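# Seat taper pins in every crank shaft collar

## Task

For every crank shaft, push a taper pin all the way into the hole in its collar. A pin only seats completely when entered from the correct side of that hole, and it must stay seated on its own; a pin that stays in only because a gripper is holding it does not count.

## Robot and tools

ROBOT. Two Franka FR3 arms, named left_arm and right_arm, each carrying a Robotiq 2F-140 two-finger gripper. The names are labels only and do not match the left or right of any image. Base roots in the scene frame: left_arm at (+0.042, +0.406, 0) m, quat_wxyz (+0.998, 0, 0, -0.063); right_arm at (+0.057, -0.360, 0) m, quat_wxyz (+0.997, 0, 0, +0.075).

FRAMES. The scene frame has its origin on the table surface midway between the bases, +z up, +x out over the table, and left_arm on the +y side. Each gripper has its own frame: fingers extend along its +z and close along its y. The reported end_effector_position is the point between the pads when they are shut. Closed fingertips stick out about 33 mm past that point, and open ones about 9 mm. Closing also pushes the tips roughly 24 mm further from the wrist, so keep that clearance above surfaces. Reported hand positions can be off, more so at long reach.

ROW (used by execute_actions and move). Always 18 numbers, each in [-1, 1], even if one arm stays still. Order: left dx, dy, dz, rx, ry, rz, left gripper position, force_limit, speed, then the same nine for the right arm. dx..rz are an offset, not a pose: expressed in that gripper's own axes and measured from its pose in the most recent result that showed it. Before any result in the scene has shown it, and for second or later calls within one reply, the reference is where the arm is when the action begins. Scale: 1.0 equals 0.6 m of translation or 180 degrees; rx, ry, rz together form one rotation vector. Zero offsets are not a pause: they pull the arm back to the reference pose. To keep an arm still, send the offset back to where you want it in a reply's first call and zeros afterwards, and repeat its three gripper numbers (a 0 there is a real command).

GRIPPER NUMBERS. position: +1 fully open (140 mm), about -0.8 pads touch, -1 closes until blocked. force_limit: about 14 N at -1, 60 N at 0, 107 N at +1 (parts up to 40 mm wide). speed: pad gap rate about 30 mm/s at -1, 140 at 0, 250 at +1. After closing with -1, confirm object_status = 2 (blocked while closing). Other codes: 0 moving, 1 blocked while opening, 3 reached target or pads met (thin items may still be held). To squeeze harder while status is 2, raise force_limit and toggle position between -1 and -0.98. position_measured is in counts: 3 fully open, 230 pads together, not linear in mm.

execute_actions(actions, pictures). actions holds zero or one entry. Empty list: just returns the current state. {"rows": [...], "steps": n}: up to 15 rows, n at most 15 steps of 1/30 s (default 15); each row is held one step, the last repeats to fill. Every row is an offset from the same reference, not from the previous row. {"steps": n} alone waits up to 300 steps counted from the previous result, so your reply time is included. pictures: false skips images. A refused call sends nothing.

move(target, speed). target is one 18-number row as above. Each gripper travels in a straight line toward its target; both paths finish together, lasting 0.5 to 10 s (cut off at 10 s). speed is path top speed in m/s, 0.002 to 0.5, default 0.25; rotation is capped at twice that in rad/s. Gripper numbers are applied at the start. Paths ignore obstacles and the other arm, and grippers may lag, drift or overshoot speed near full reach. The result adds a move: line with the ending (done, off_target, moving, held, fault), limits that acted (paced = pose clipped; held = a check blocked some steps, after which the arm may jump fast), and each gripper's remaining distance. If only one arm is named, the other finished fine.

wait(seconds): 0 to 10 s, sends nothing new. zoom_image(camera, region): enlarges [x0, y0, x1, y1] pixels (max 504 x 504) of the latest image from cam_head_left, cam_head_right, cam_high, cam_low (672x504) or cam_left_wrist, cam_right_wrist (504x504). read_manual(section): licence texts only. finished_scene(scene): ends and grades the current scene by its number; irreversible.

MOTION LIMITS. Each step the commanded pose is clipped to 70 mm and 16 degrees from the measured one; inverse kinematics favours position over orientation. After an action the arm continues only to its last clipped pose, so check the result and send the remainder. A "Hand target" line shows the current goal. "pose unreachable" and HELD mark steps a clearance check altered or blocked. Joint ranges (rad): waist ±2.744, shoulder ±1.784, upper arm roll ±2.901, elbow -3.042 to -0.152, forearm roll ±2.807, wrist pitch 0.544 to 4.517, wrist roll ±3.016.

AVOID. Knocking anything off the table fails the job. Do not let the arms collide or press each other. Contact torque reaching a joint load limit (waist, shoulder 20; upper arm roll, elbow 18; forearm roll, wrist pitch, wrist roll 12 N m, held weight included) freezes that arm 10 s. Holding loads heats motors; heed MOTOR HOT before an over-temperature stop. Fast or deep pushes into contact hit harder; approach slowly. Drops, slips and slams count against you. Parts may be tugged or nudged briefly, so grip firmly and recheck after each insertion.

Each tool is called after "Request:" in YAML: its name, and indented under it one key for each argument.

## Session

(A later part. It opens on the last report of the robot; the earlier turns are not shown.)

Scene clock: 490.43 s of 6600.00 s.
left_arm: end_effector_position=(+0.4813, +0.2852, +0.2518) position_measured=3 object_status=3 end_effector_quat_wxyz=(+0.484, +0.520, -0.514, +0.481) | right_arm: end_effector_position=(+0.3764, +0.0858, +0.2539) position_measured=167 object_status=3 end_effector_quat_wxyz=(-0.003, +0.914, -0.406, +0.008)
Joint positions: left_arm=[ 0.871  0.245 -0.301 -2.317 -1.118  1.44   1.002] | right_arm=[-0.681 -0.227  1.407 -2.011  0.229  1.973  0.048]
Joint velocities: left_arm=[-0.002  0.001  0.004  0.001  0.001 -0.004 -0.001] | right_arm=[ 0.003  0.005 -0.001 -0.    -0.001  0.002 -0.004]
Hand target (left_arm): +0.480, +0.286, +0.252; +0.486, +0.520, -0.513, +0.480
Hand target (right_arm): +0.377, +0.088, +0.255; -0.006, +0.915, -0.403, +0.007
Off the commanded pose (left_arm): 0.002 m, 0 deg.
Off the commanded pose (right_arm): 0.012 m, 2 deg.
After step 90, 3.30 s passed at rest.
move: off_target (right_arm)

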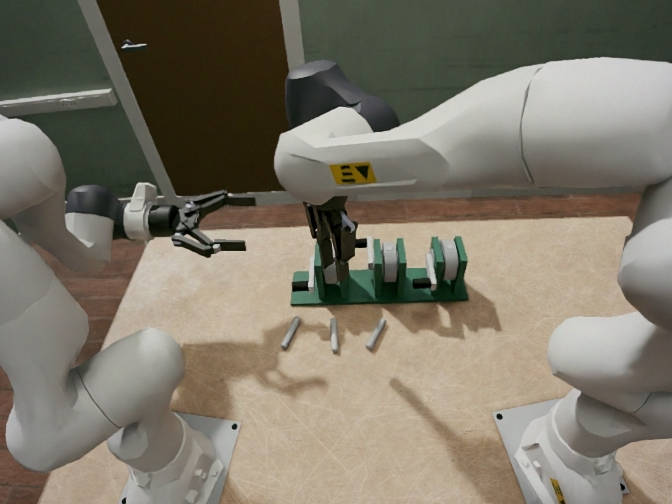

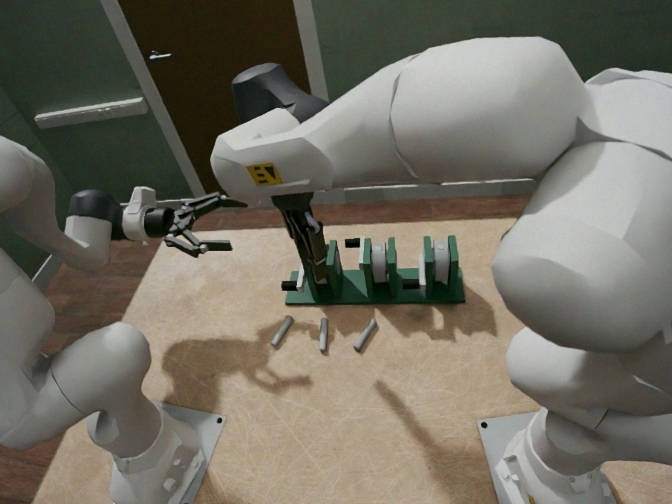

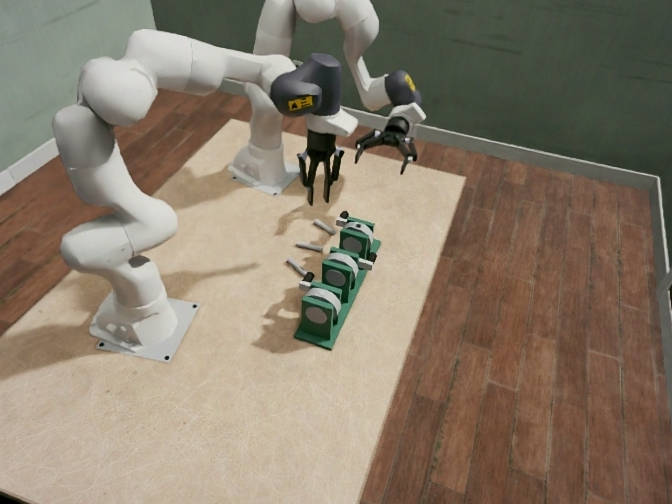

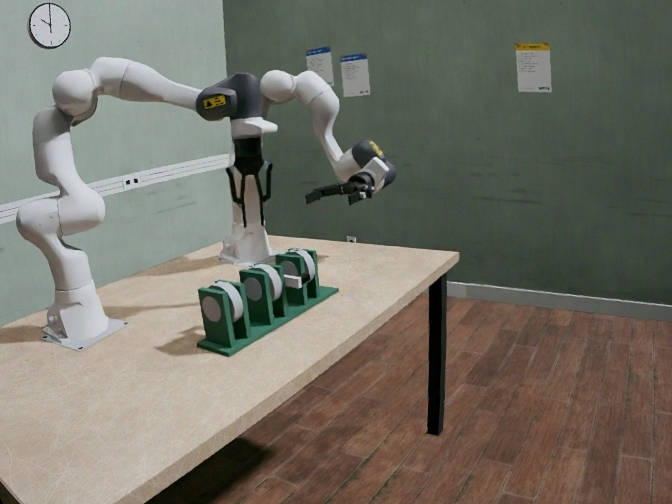

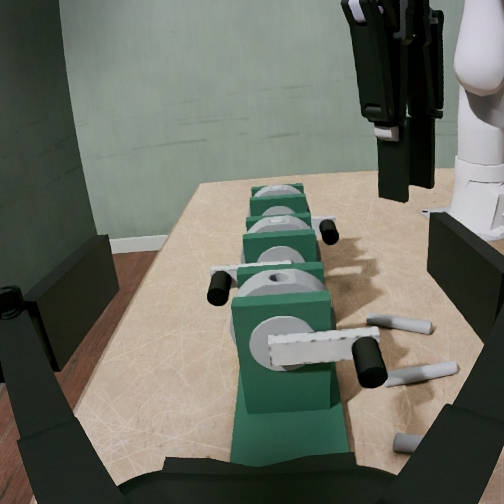

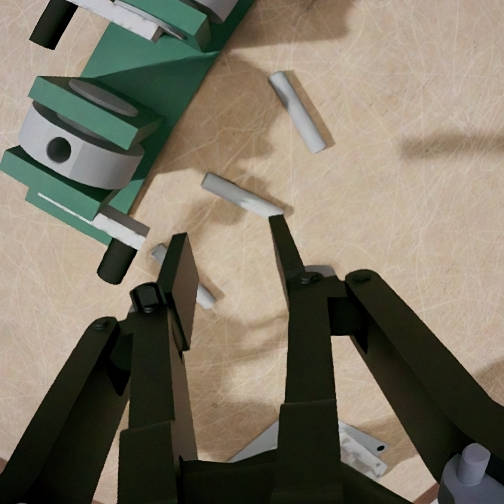

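Request:
move:
  target: [0,0,0,0,0,0,1,-1,0,-0.044,-0.016,0.22,-0.0017,-0.0054,-0.2994,-0.3,0,0]
  speed: 0.2

Scene clock: 500.30 s of 6600.00 s.
left_arm: end_effector_position=(+0.4812, +0.2853, +0.2520) position_measured=3 object_status=3 end_effector_quat_wxyz=(+0.484, +0.520, -0.514, +0.481) | right_arm: end_effector_position=(+0.3666, +0.1111, +0.1227) position_measured=167 object_status=3 end_effector_quat_wxyz=(-0.005, +0.999, +0.046, -0.003)
Joint positions: left_arm=[ 0.871  0.245 -0.301 -2.317 -1.118  1.439  1.001] | right_arm=[-0.253  0.361  1.136 -2.117 -0.405  2.238 -0.399]
Joint velocities: left_arm=[ 0.    -0.    -0.001  0.     0.001  0.001 -0.   ] | right_arm=[ 0.001  0.003 -0.001  0.001 -0.003 -0.011 -0.   ]
Hand target (left_arm): +0.481, +0.285, +0.252; +0.484, +0.520, -0.514, +0.481
Hand target (right_arm): +0.367, +0.110, +0.123; -0.003, +0.999, +0.049, -0.003
Off the commanded pose (left_arm): 0.000 m, 0 deg.
Off the commanded pose (right_arm): 0.002 m, 1 deg.
After step 90, 3.77 s passed at rest.
move: done

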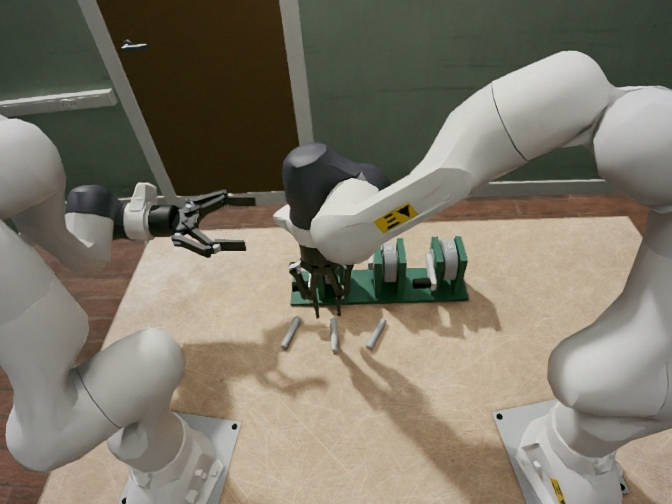

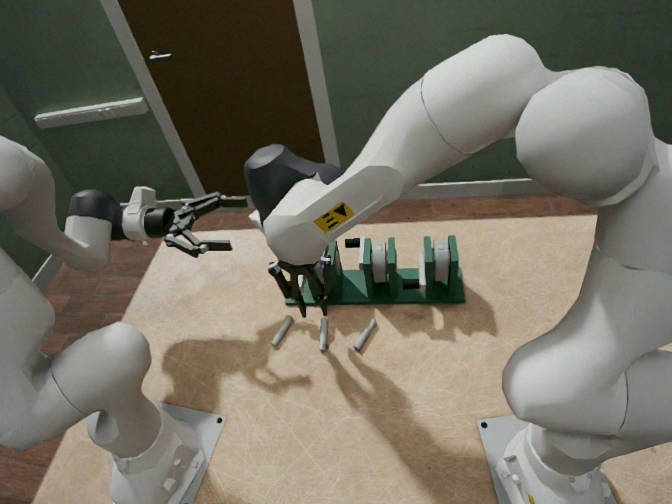

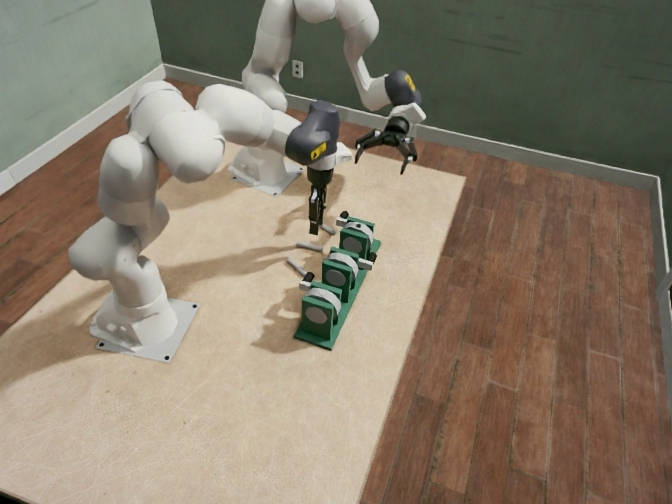

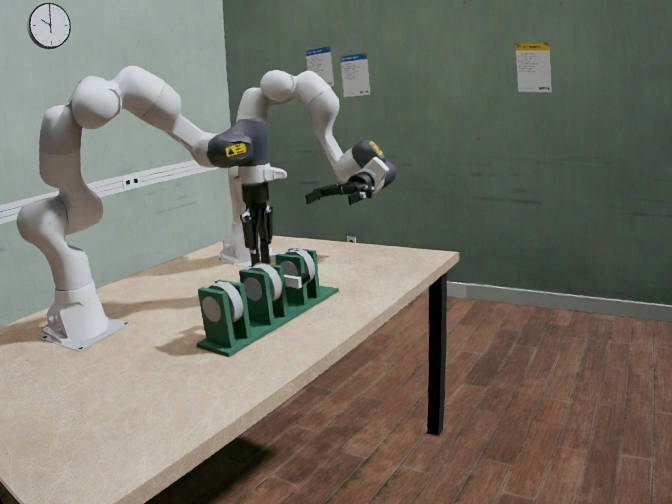

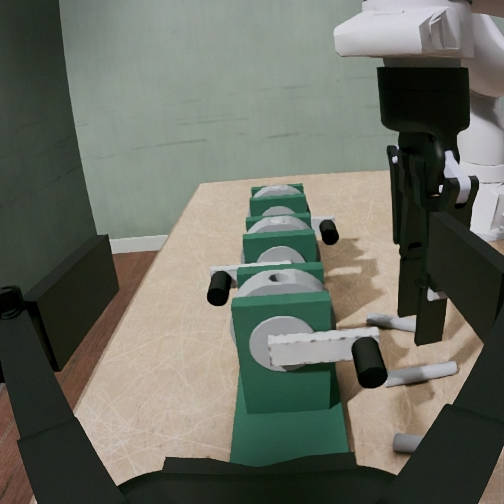

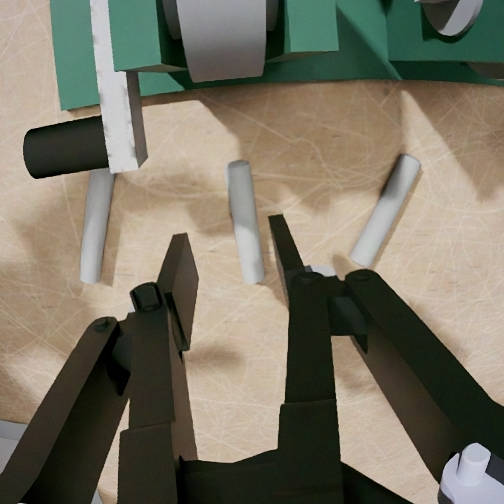

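Request:
execute_actions:
  actions: []

Scene clock: 511.80 s of 6600.00 s.
left_arm: end_effector_position=(+0.4812, +0.2853, +0.2520) position_measured=3 object_status=3 end_effector_quat_wxyz=(+0.484, +0.520, -0.514, +0.481) | right_arm: end_effector_position=(+0.3666, +0.1105, +0.1226) position_measured=167 object_status=3 end_effector_quat_wxyz=(-0.004, +0.999, +0.047, -0.004)
Joint positions: left_arm=[ 0.871  0.245 -0.301 -2.317 -1.118  1.439  1.001] | right_arm=[-0.253  0.361  1.136 -2.117 -0.405  2.236 -0.399]
Joint velocities: left_arm=[ 0.001  0.     0.    -0.001 -0.     0.     0.   ] | right_arm=[ 0.001  0.001  0.     0.    -0.001 -0.001  0.002]
Hand target (left_arm): +0.481, +0.285, +0.252; +0.484, +0.520, -0.514, +0.481
Hand target (right_arm): +0.367, +0.110, +0.123; -0.003, +0.999, +0.049, -0.003
Off the commanded pose (left_arm): 0.000 m, 0 deg.
Off the commanded pose (right_arm): 0.002 m, 1 deg.
Steps of this call (steps 1 to 90: nothing new was sent; then 8.50 s passed at rest). Readings (end_effector_position | what the end effector reports):
1: left_arm (+0.4812, +0.2853, +0.2520) | right_arm (+0.3666, +0.1110, +0.1227) | left_arm position_measured=3 object_status=3 | right_arm position_measured=167 object_status=3
2: left_arm (+0.4812, +0.2853, +0.2520) | right_arm (+0.3666, +0.1109, +0.1226) | left_arm position_measured=3 object_status=3 | right_arm position_measured=167 object_status=3
4: left_arm (+0.4812, +0.2853, +0.2520) | right_arm (+0.3666, +0.1107, +0.1226) | left_arm position_measured=3 object_status=3 | right_arm position_measured=167 object_status=3
8: left_arm (+0.4812, +0.2853, +0.2520) | right_arm (+0.3665, +0.1106, +0.1226) | left_arm position_measured=3 object_status=3 | right_arm position_measured=167 object_status=3
90: the state above

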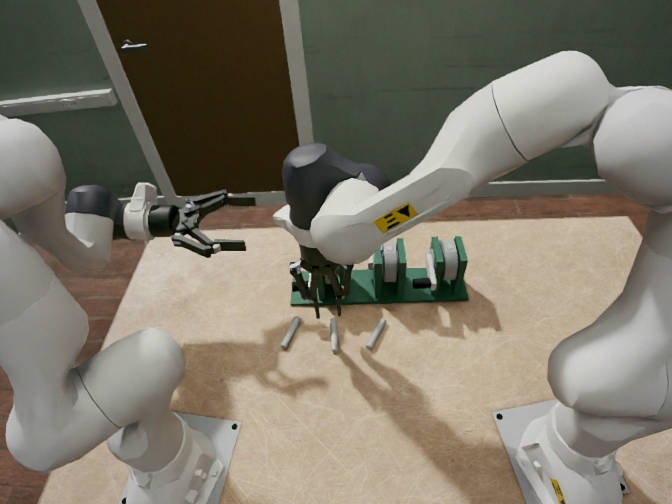

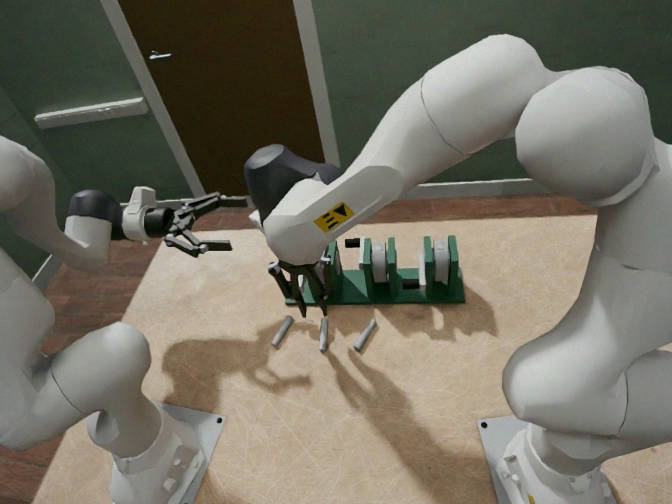

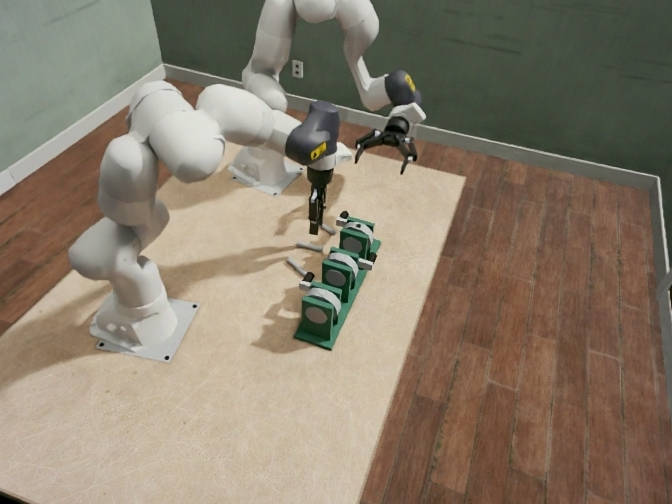

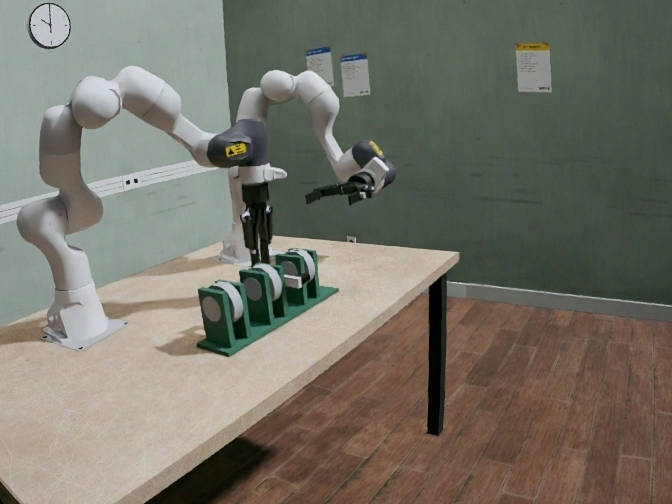

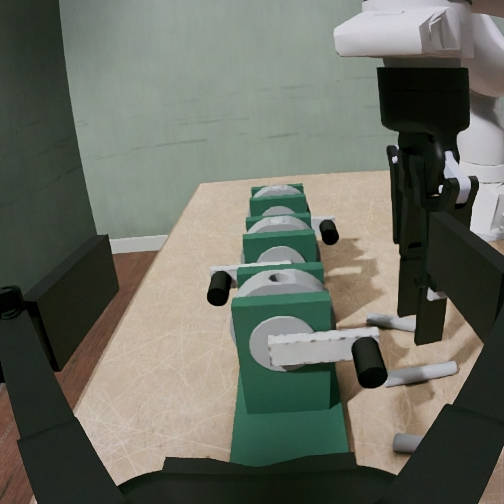

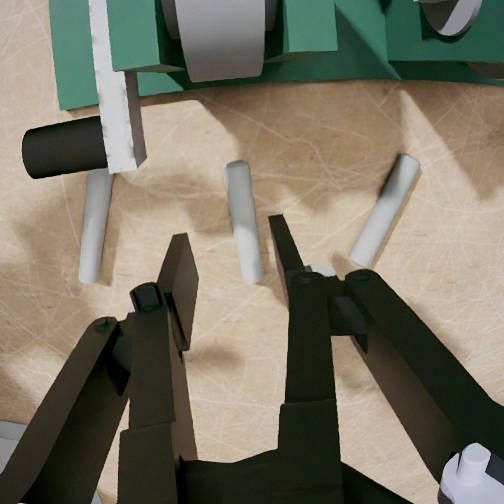

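Request:
move:
  target: [0,0,0,0,0,0,1,-1,0, 0.021,0.019,0.06,0,0,0.019,-0.4,0,0]
  speed: 0.06

Scene clock: 517.87 s of 6600.00 s.
left_arm: end_effector_position=(+0.4812, +0.2853, +0.2520) position_measured=3 object_status=3 end_effector_quat_wxyz=(+0.484, +0.520, -0.514, +0.481) | right_arm: end_effector_position=(+0.3801, +0.0999, +0.0873) position_measured=179 object_status=3 end_effector_quat_wxyz=(-0.004, +1.000, +0.021, -0.004)
Joint positions: left_arm=[ 0.871  0.245 -0.301 -2.317 -1.118  1.439  1.001] | right_arm=[-0.196  0.408  1.033 -2.14  -0.46   2.304 -0.343]
Joint velocities: left_arm=[ 0.001 -0.    -0.001  0.001  0.    -0.     0.   ] | right_arm=[ 0.006 -0.    -0.006 -0.001 -0.003  0.012  0.019]
Hand target (left_arm): +0.481, +0.285, +0.252; +0.484, +0.520, -0.514, +0.481
Hand target (right_arm): +0.380, +0.100, +0.087; -0.004, +1.000, +0.017, -0.003
Off the commanded pose (left_arm): 0.000 m, 0 deg.
Off the commanded pose (right_arm): 0.001 m, 0 deg.
After step 90, 1.97 s passed at rest.
move: done

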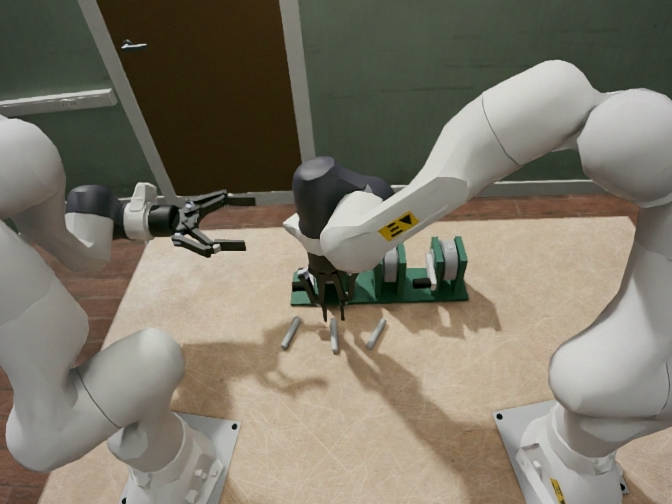

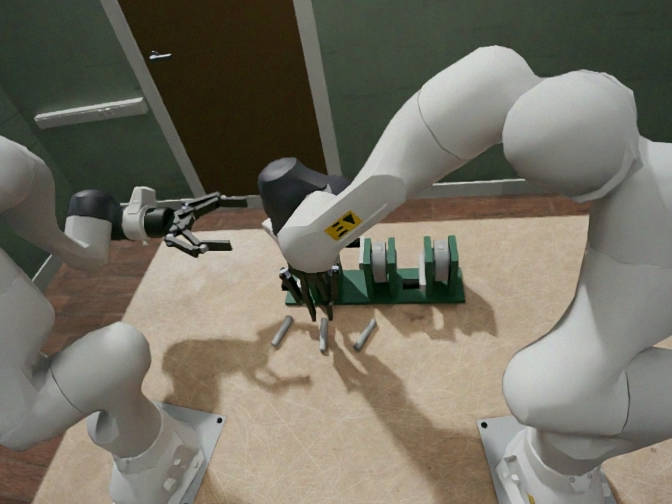

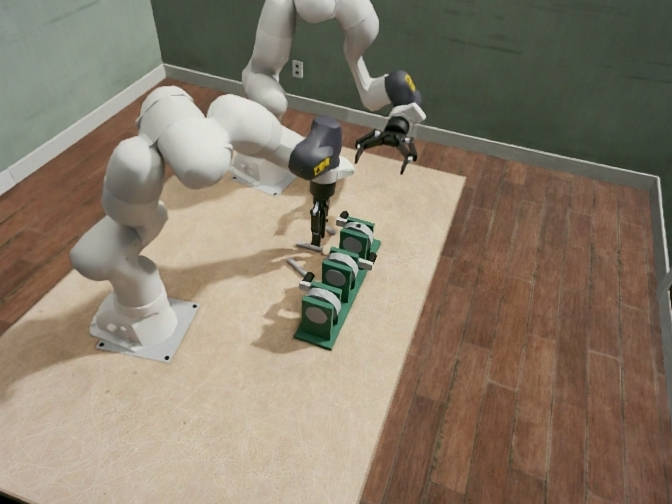

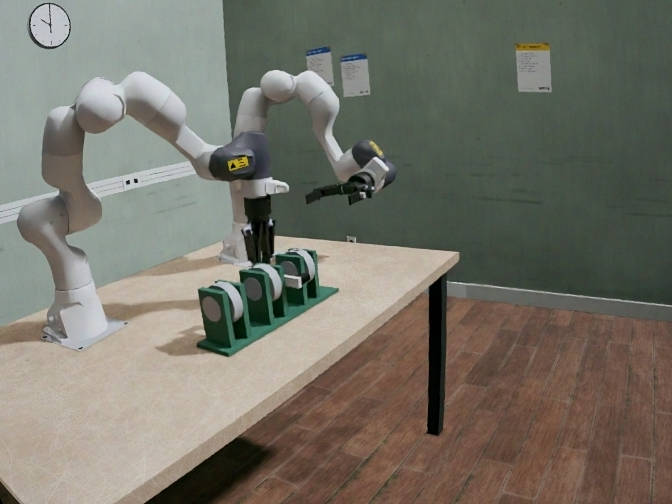

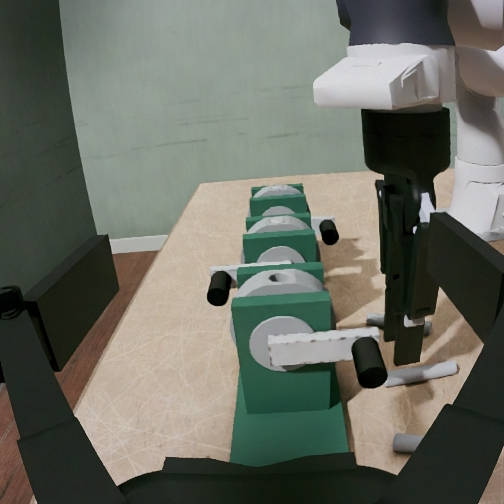

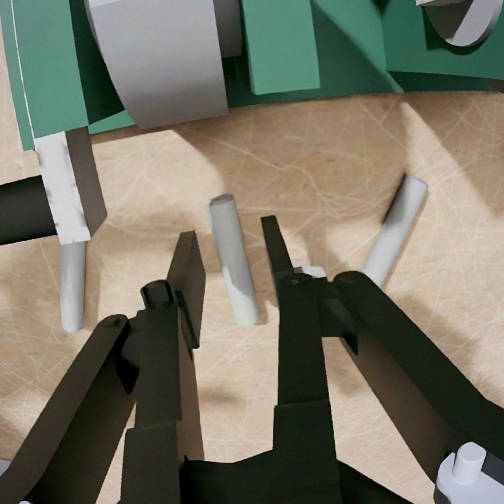

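Request:
move:
  target: [0,0,0,0,0,0,1,-1,0, 0,-0.004,0.0685,0,0,0,-0.4,0,0]
  speed: 0.04

Scene clock: 522.33 s of 6600.00 s.
left_arm: end_effector_position=(+0.4812, +0.2853, +0.2520) position_measured=3 object_status=3 end_effector_quat_wxyz=(+0.484, +0.520, -0.514, +0.481) | right_arm: end_effector_position=(+0.3797, +0.1017, +0.0474) position_measured=179 object_status=3 end_effector_quat_wxyz=(-0.003, +1.000, +0.023, -0.005)
Joint positions: left_arm=[ 0.871  0.245 -0.301 -2.317 -1.118  1.439  1.001] | right_arm=[-0.108  0.482  0.931 -2.143 -0.542  2.368 -0.296]
Joint velocities: left_arm=[-0.001  0.    -0.     0.002 -0.     0.002  0.001] | right_arm=[ 0.009 -0.    -0.008 -0.001 -0.002  0.014  0.015]
Hand target (left_arm): +0.481, +0.285, +0.252; +0.484, +0.520, -0.514, +0.481
Hand target (right_arm): +0.379, +0.102, +0.046; -0.004, +1.000, +0.020, -0.004
Off the commanded pose (left_arm): 0.000 m, 0 deg.
Off the commanded pose (right_arm): 0.001 m, 0 deg.
After step 90, 0.13 s passed at rest.
move: done

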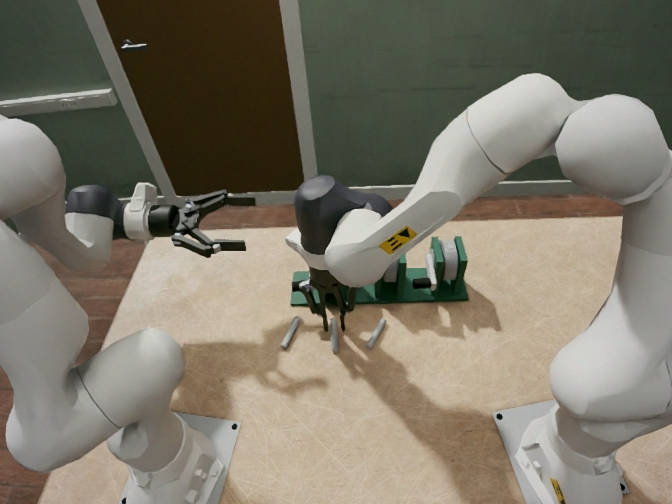

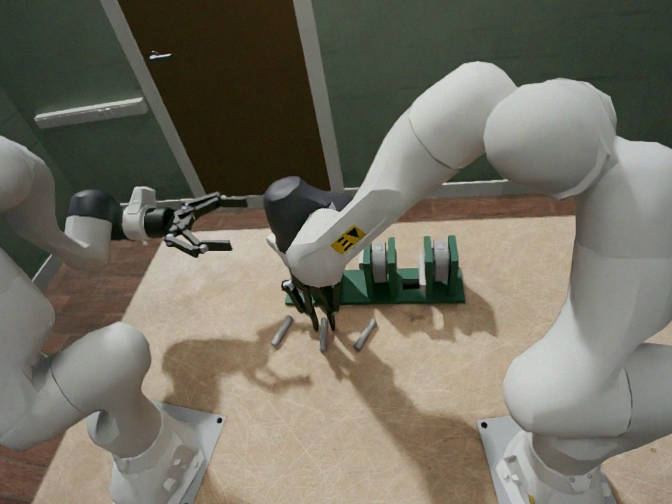

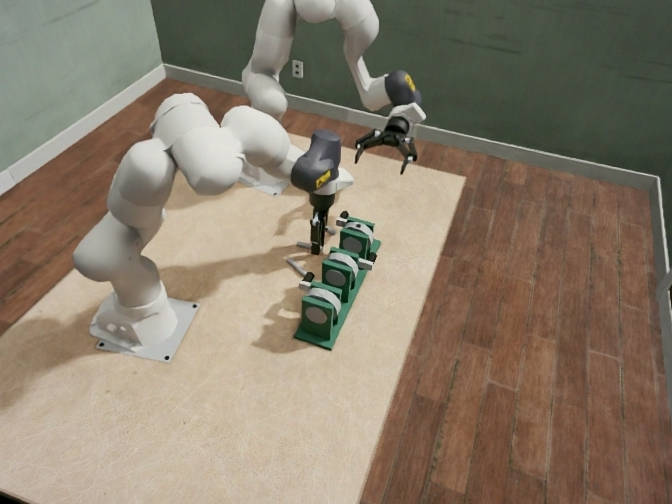

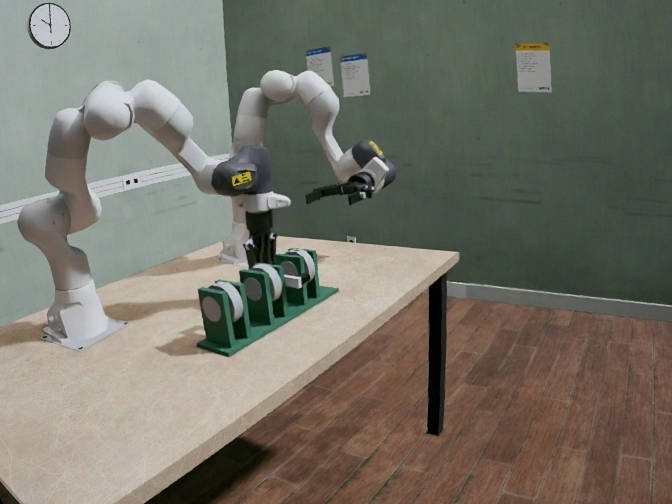

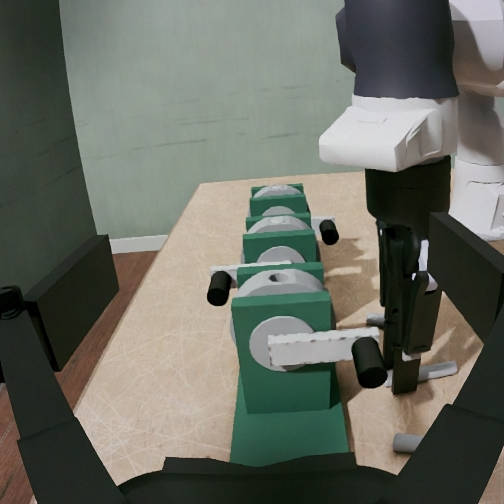

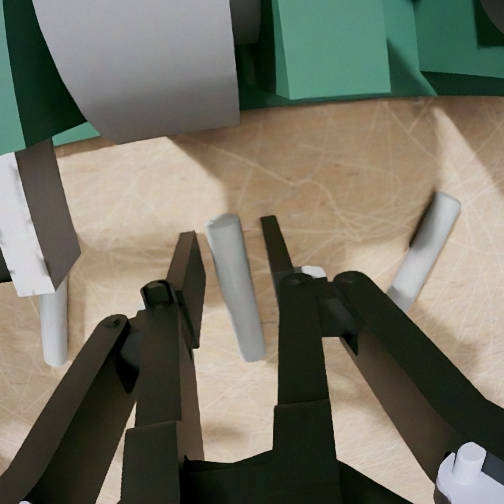

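Request:
move:
  target: [0,0,0,0,0,0,1,-1,0, 0,-0.002,0.003,0,0,0,-0.4,0,0]
  speed: 0.01

Request:
move:
  target: [0,0,0,0,0,0,1,-1,0, 0,0,0,0,0,0,-1,0,-0.5]
  speed: 0.01

Scene clock: 526.60 s of 6600.00 s.
left_arm: end_effector_position=(+0.4812, +0.2853, +0.2520) position_measured=3 object_status=3 end_effector_quat_wxyz=(+0.484, +0.520, -0.514, +0.481) | right_arm: end_effector_position=(+0.3787, +0.1029, +0.0458) position_measured=179 object_status=3 end_effector_quat_wxyz=(-0.004, +1.000, +0.023, -0.006)
Joint positions: left_arm=[ 0.871  0.245 -0.301 -2.317 -1.118  1.439  1.001] | right_arm=[-0.104  0.487  0.929 -2.142 -0.545  2.371 -0.291]
Joint velocities: left_arm=[-0.     0.     0.    -0.001 -0.     0.    -0.001] | right_arm=[ 0.002  0.001  0.001  0.001 -0.002  0.     0.001]
Hand target (left_arm): +0.481, +0.285, +0.252; +0.484, +0.520, -0.514, +0.481
Hand target (right_arm): +0.380, +0.103, +0.046; -0.003, +1.000, +0.023, -0.005
Off the commanded pose (left_arm): 0.000 m, 0 deg.
Off the commanded pose (right_arm): 0.001 m, 0 deg.
After step 90, 0.57 s passed at rest.
move: done

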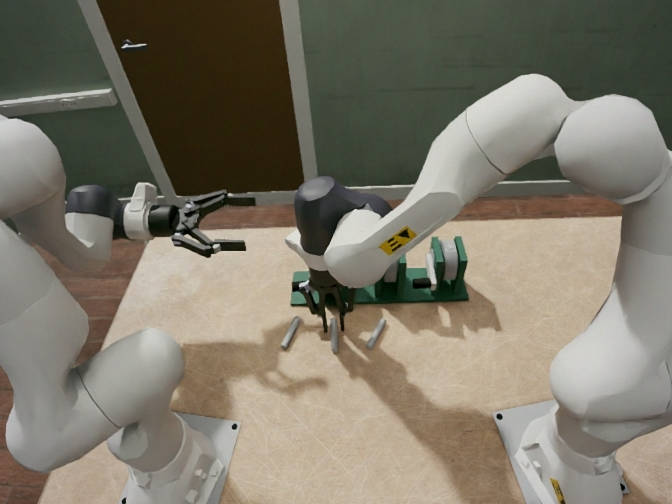

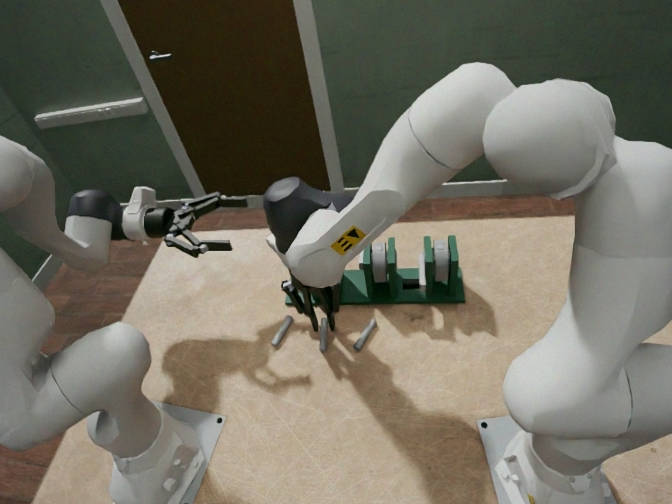

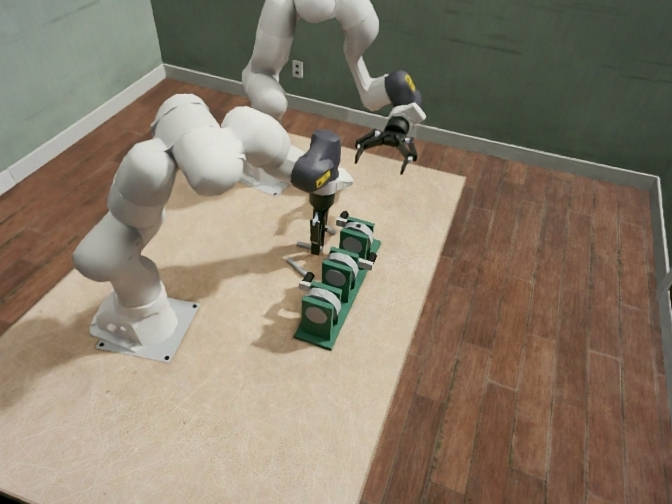

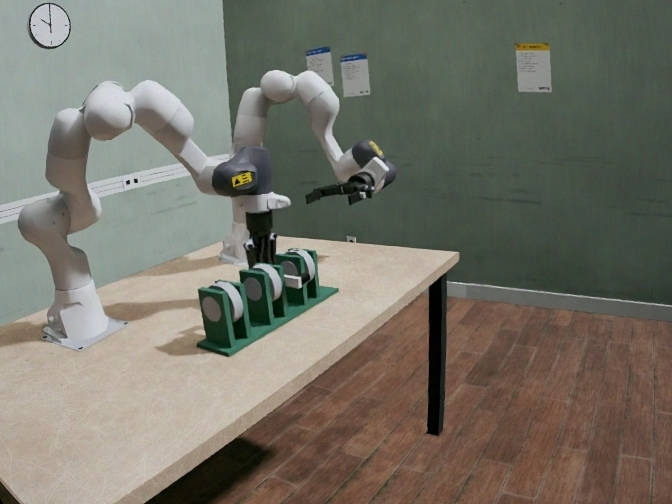

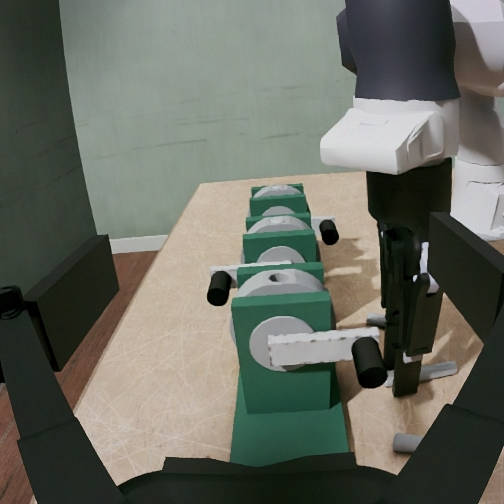

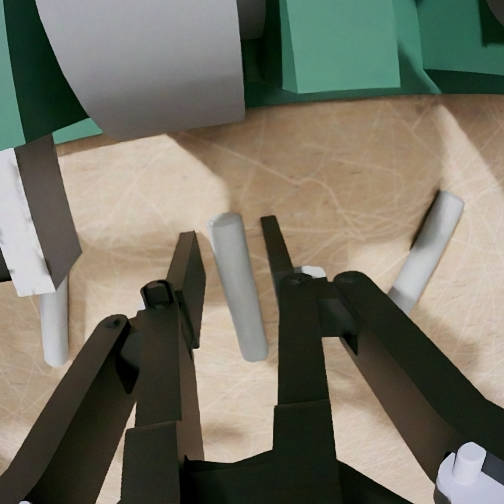

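Scene clock: 527.10 s of 6600.00 s.
left_arm: end_effector_position=(+0.4812, +0.2853, +0.2520) position_measured=3 object_status=3 end_effector_quat_wxyz=(+0.484, +0.520, -0.514, +0.481) | right_arm: end_effector_position=(+0.3788, +0.1030, +0.0460) position_measured=209 object_status=2 end_effector_quat_wxyz=(-0.004, +1.000, +0.023, -0.006)
Joint positions: left_arm=[ 0.871  0.245 -0.301 -2.317 -1.118  1.439  1.001] | right_arm=[-0.104  0.487  0.929 -2.142 -0.545  2.371 -0.291]
Joint velocities: left_arm=[ 0.    -0.    -0.    -0.001 -0.002  0.    -0.001] | right_arm=[ 0.001 -0.001 -0.     0.    -0.001 -0.001  0.001]
Hand target (left_arm): +0.481, +0.285, +0.252; +0.484, +0.520, -0.514, +0.481
Hand target (right_arm): +0.379, +0.103, +0.046; -0.004, +1.000, +0.023, -0.006
Off the commanded pose (left_arm): 0.000 m, 0 deg.
Off the commanded pose (right_arm): 0.000 m, 0 deg.
move: done

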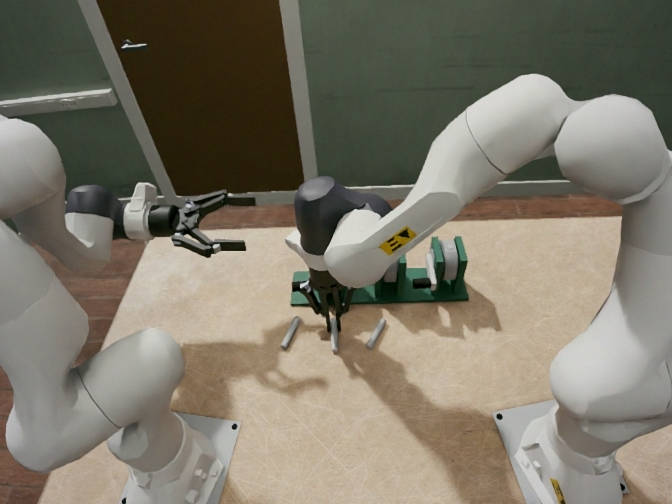

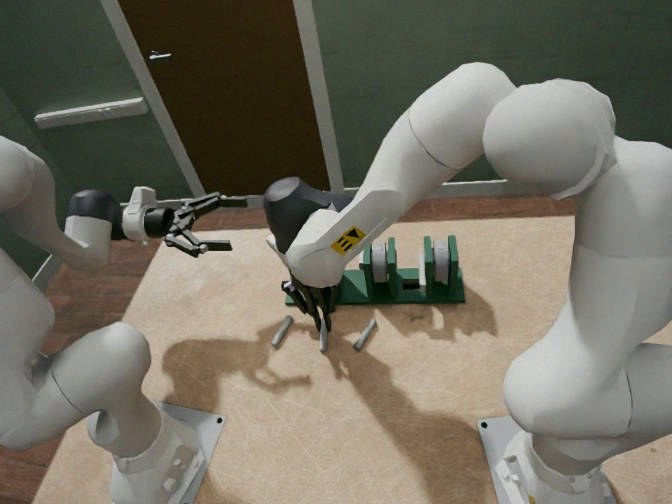

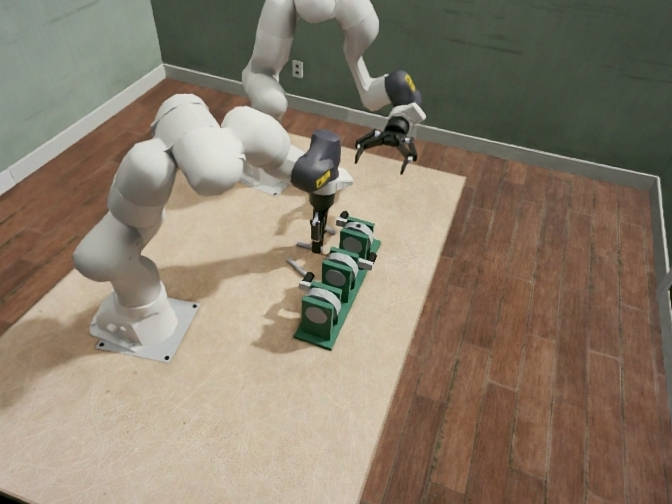

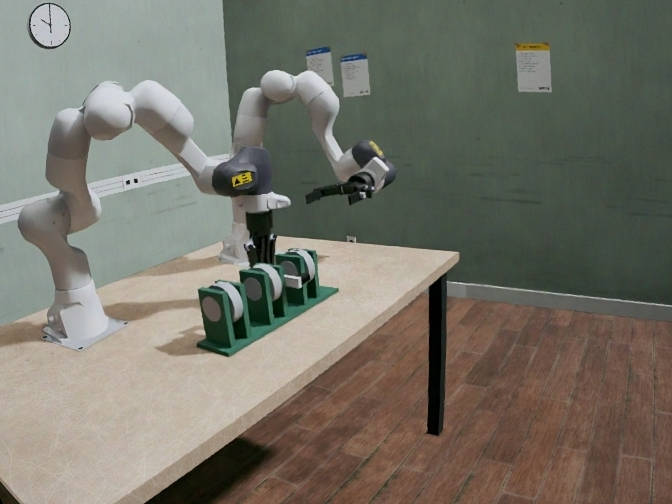

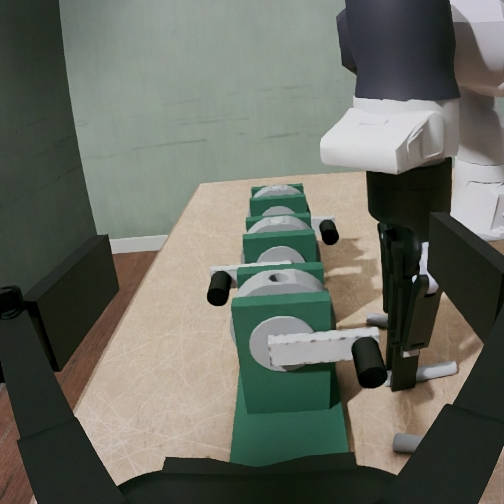

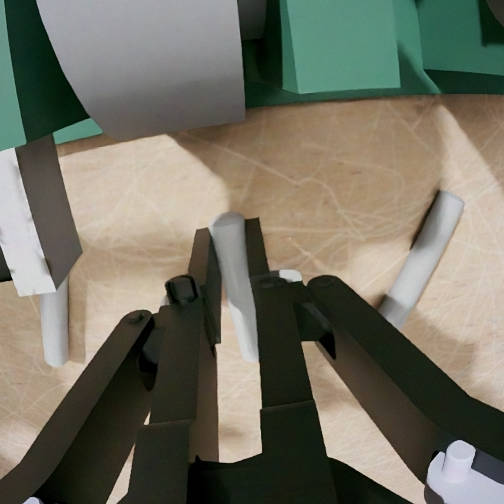

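Request:
move:
  target: [0,0,0,0,0,0,1,-1,0, 0,0,-0.373,0,0,0.02,-1,0,-0.5]
  speed: 0.12

Scene clock: 534.70 s of 6600.00 s.
left_arm: end_effector_position=(+0.4812, +0.2853, +0.2520) position_measured=3 object_status=3 end_effector_quat_wxyz=(+0.484, +0.520, -0.514, +0.481) | right_arm: end_effector_position=(+0.3826, +0.1045, +0.2679) position_measured=209 object_status=2 end_effector_quat_wxyz=(-0.002, +1.000, -0.012, -0.004)
Joint positions: left_arm=[ 0.871  0.245 -0.301 -2.317 -1.118  1.439  1.001] | right_arm=[-0.481  0.111  1.329 -1.906 -0.105  1.93  -0.514]
Joint velocities: left_arm=[ 0.    -0.     0.     0.     0.001  0.    -0.   ] | right_arm=[-0.008 -0.003  0.007  0.     0.006 -0.01  -0.023]
Hand target (left_arm): +0.481, +0.285, +0.252; +0.484, +0.520, -0.514, +0.481
Hand target (right_arm): +0.382, +0.105, +0.269; -0.002, +1.000, -0.007, -0.005
Off the commanded pose (left_arm): 0.000 m, 0 deg.
Off the commanded pose (right_arm): 0.004 m, 0 deg.
After step 90, 2.17 s passed at rest.
move: off_target (right_arm)

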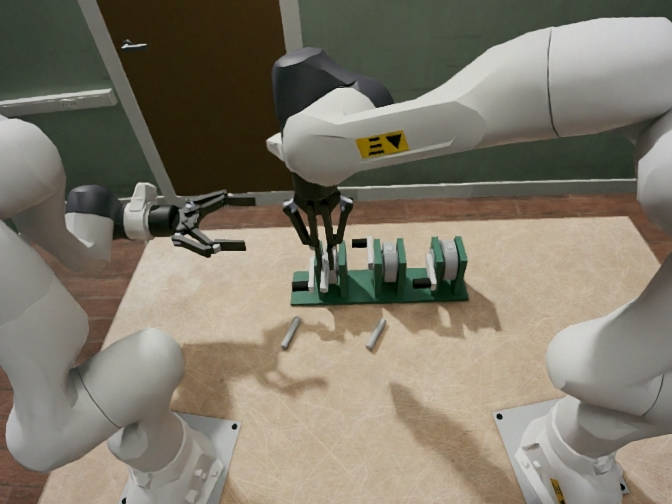

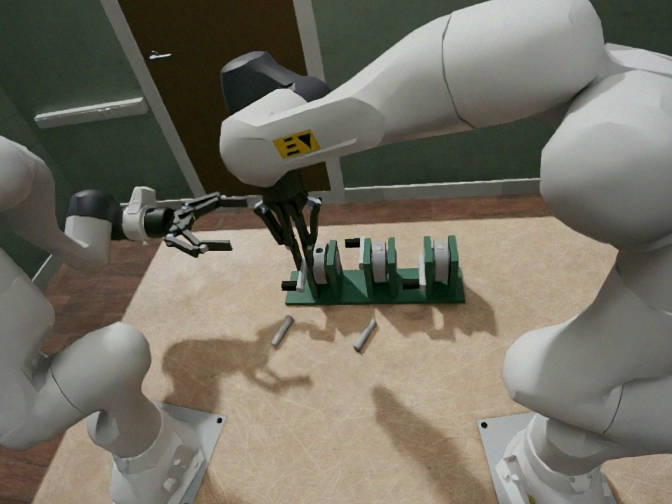

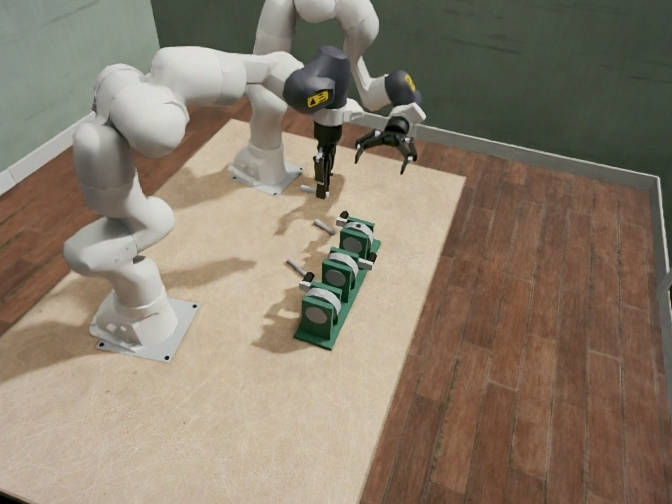

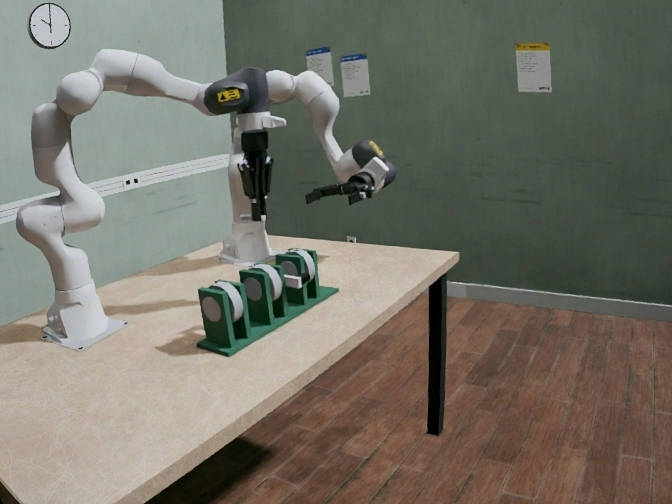

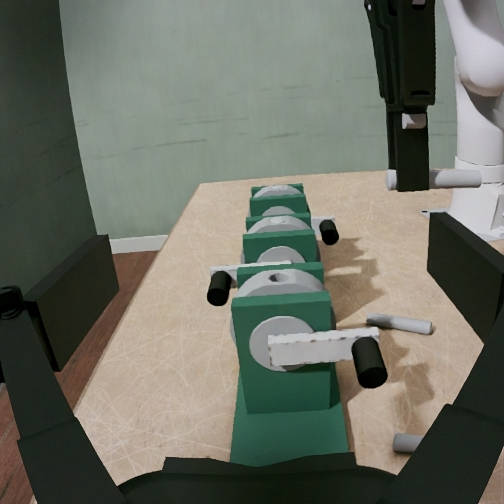

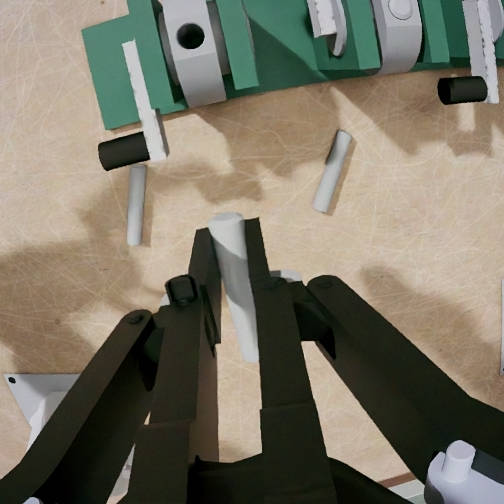

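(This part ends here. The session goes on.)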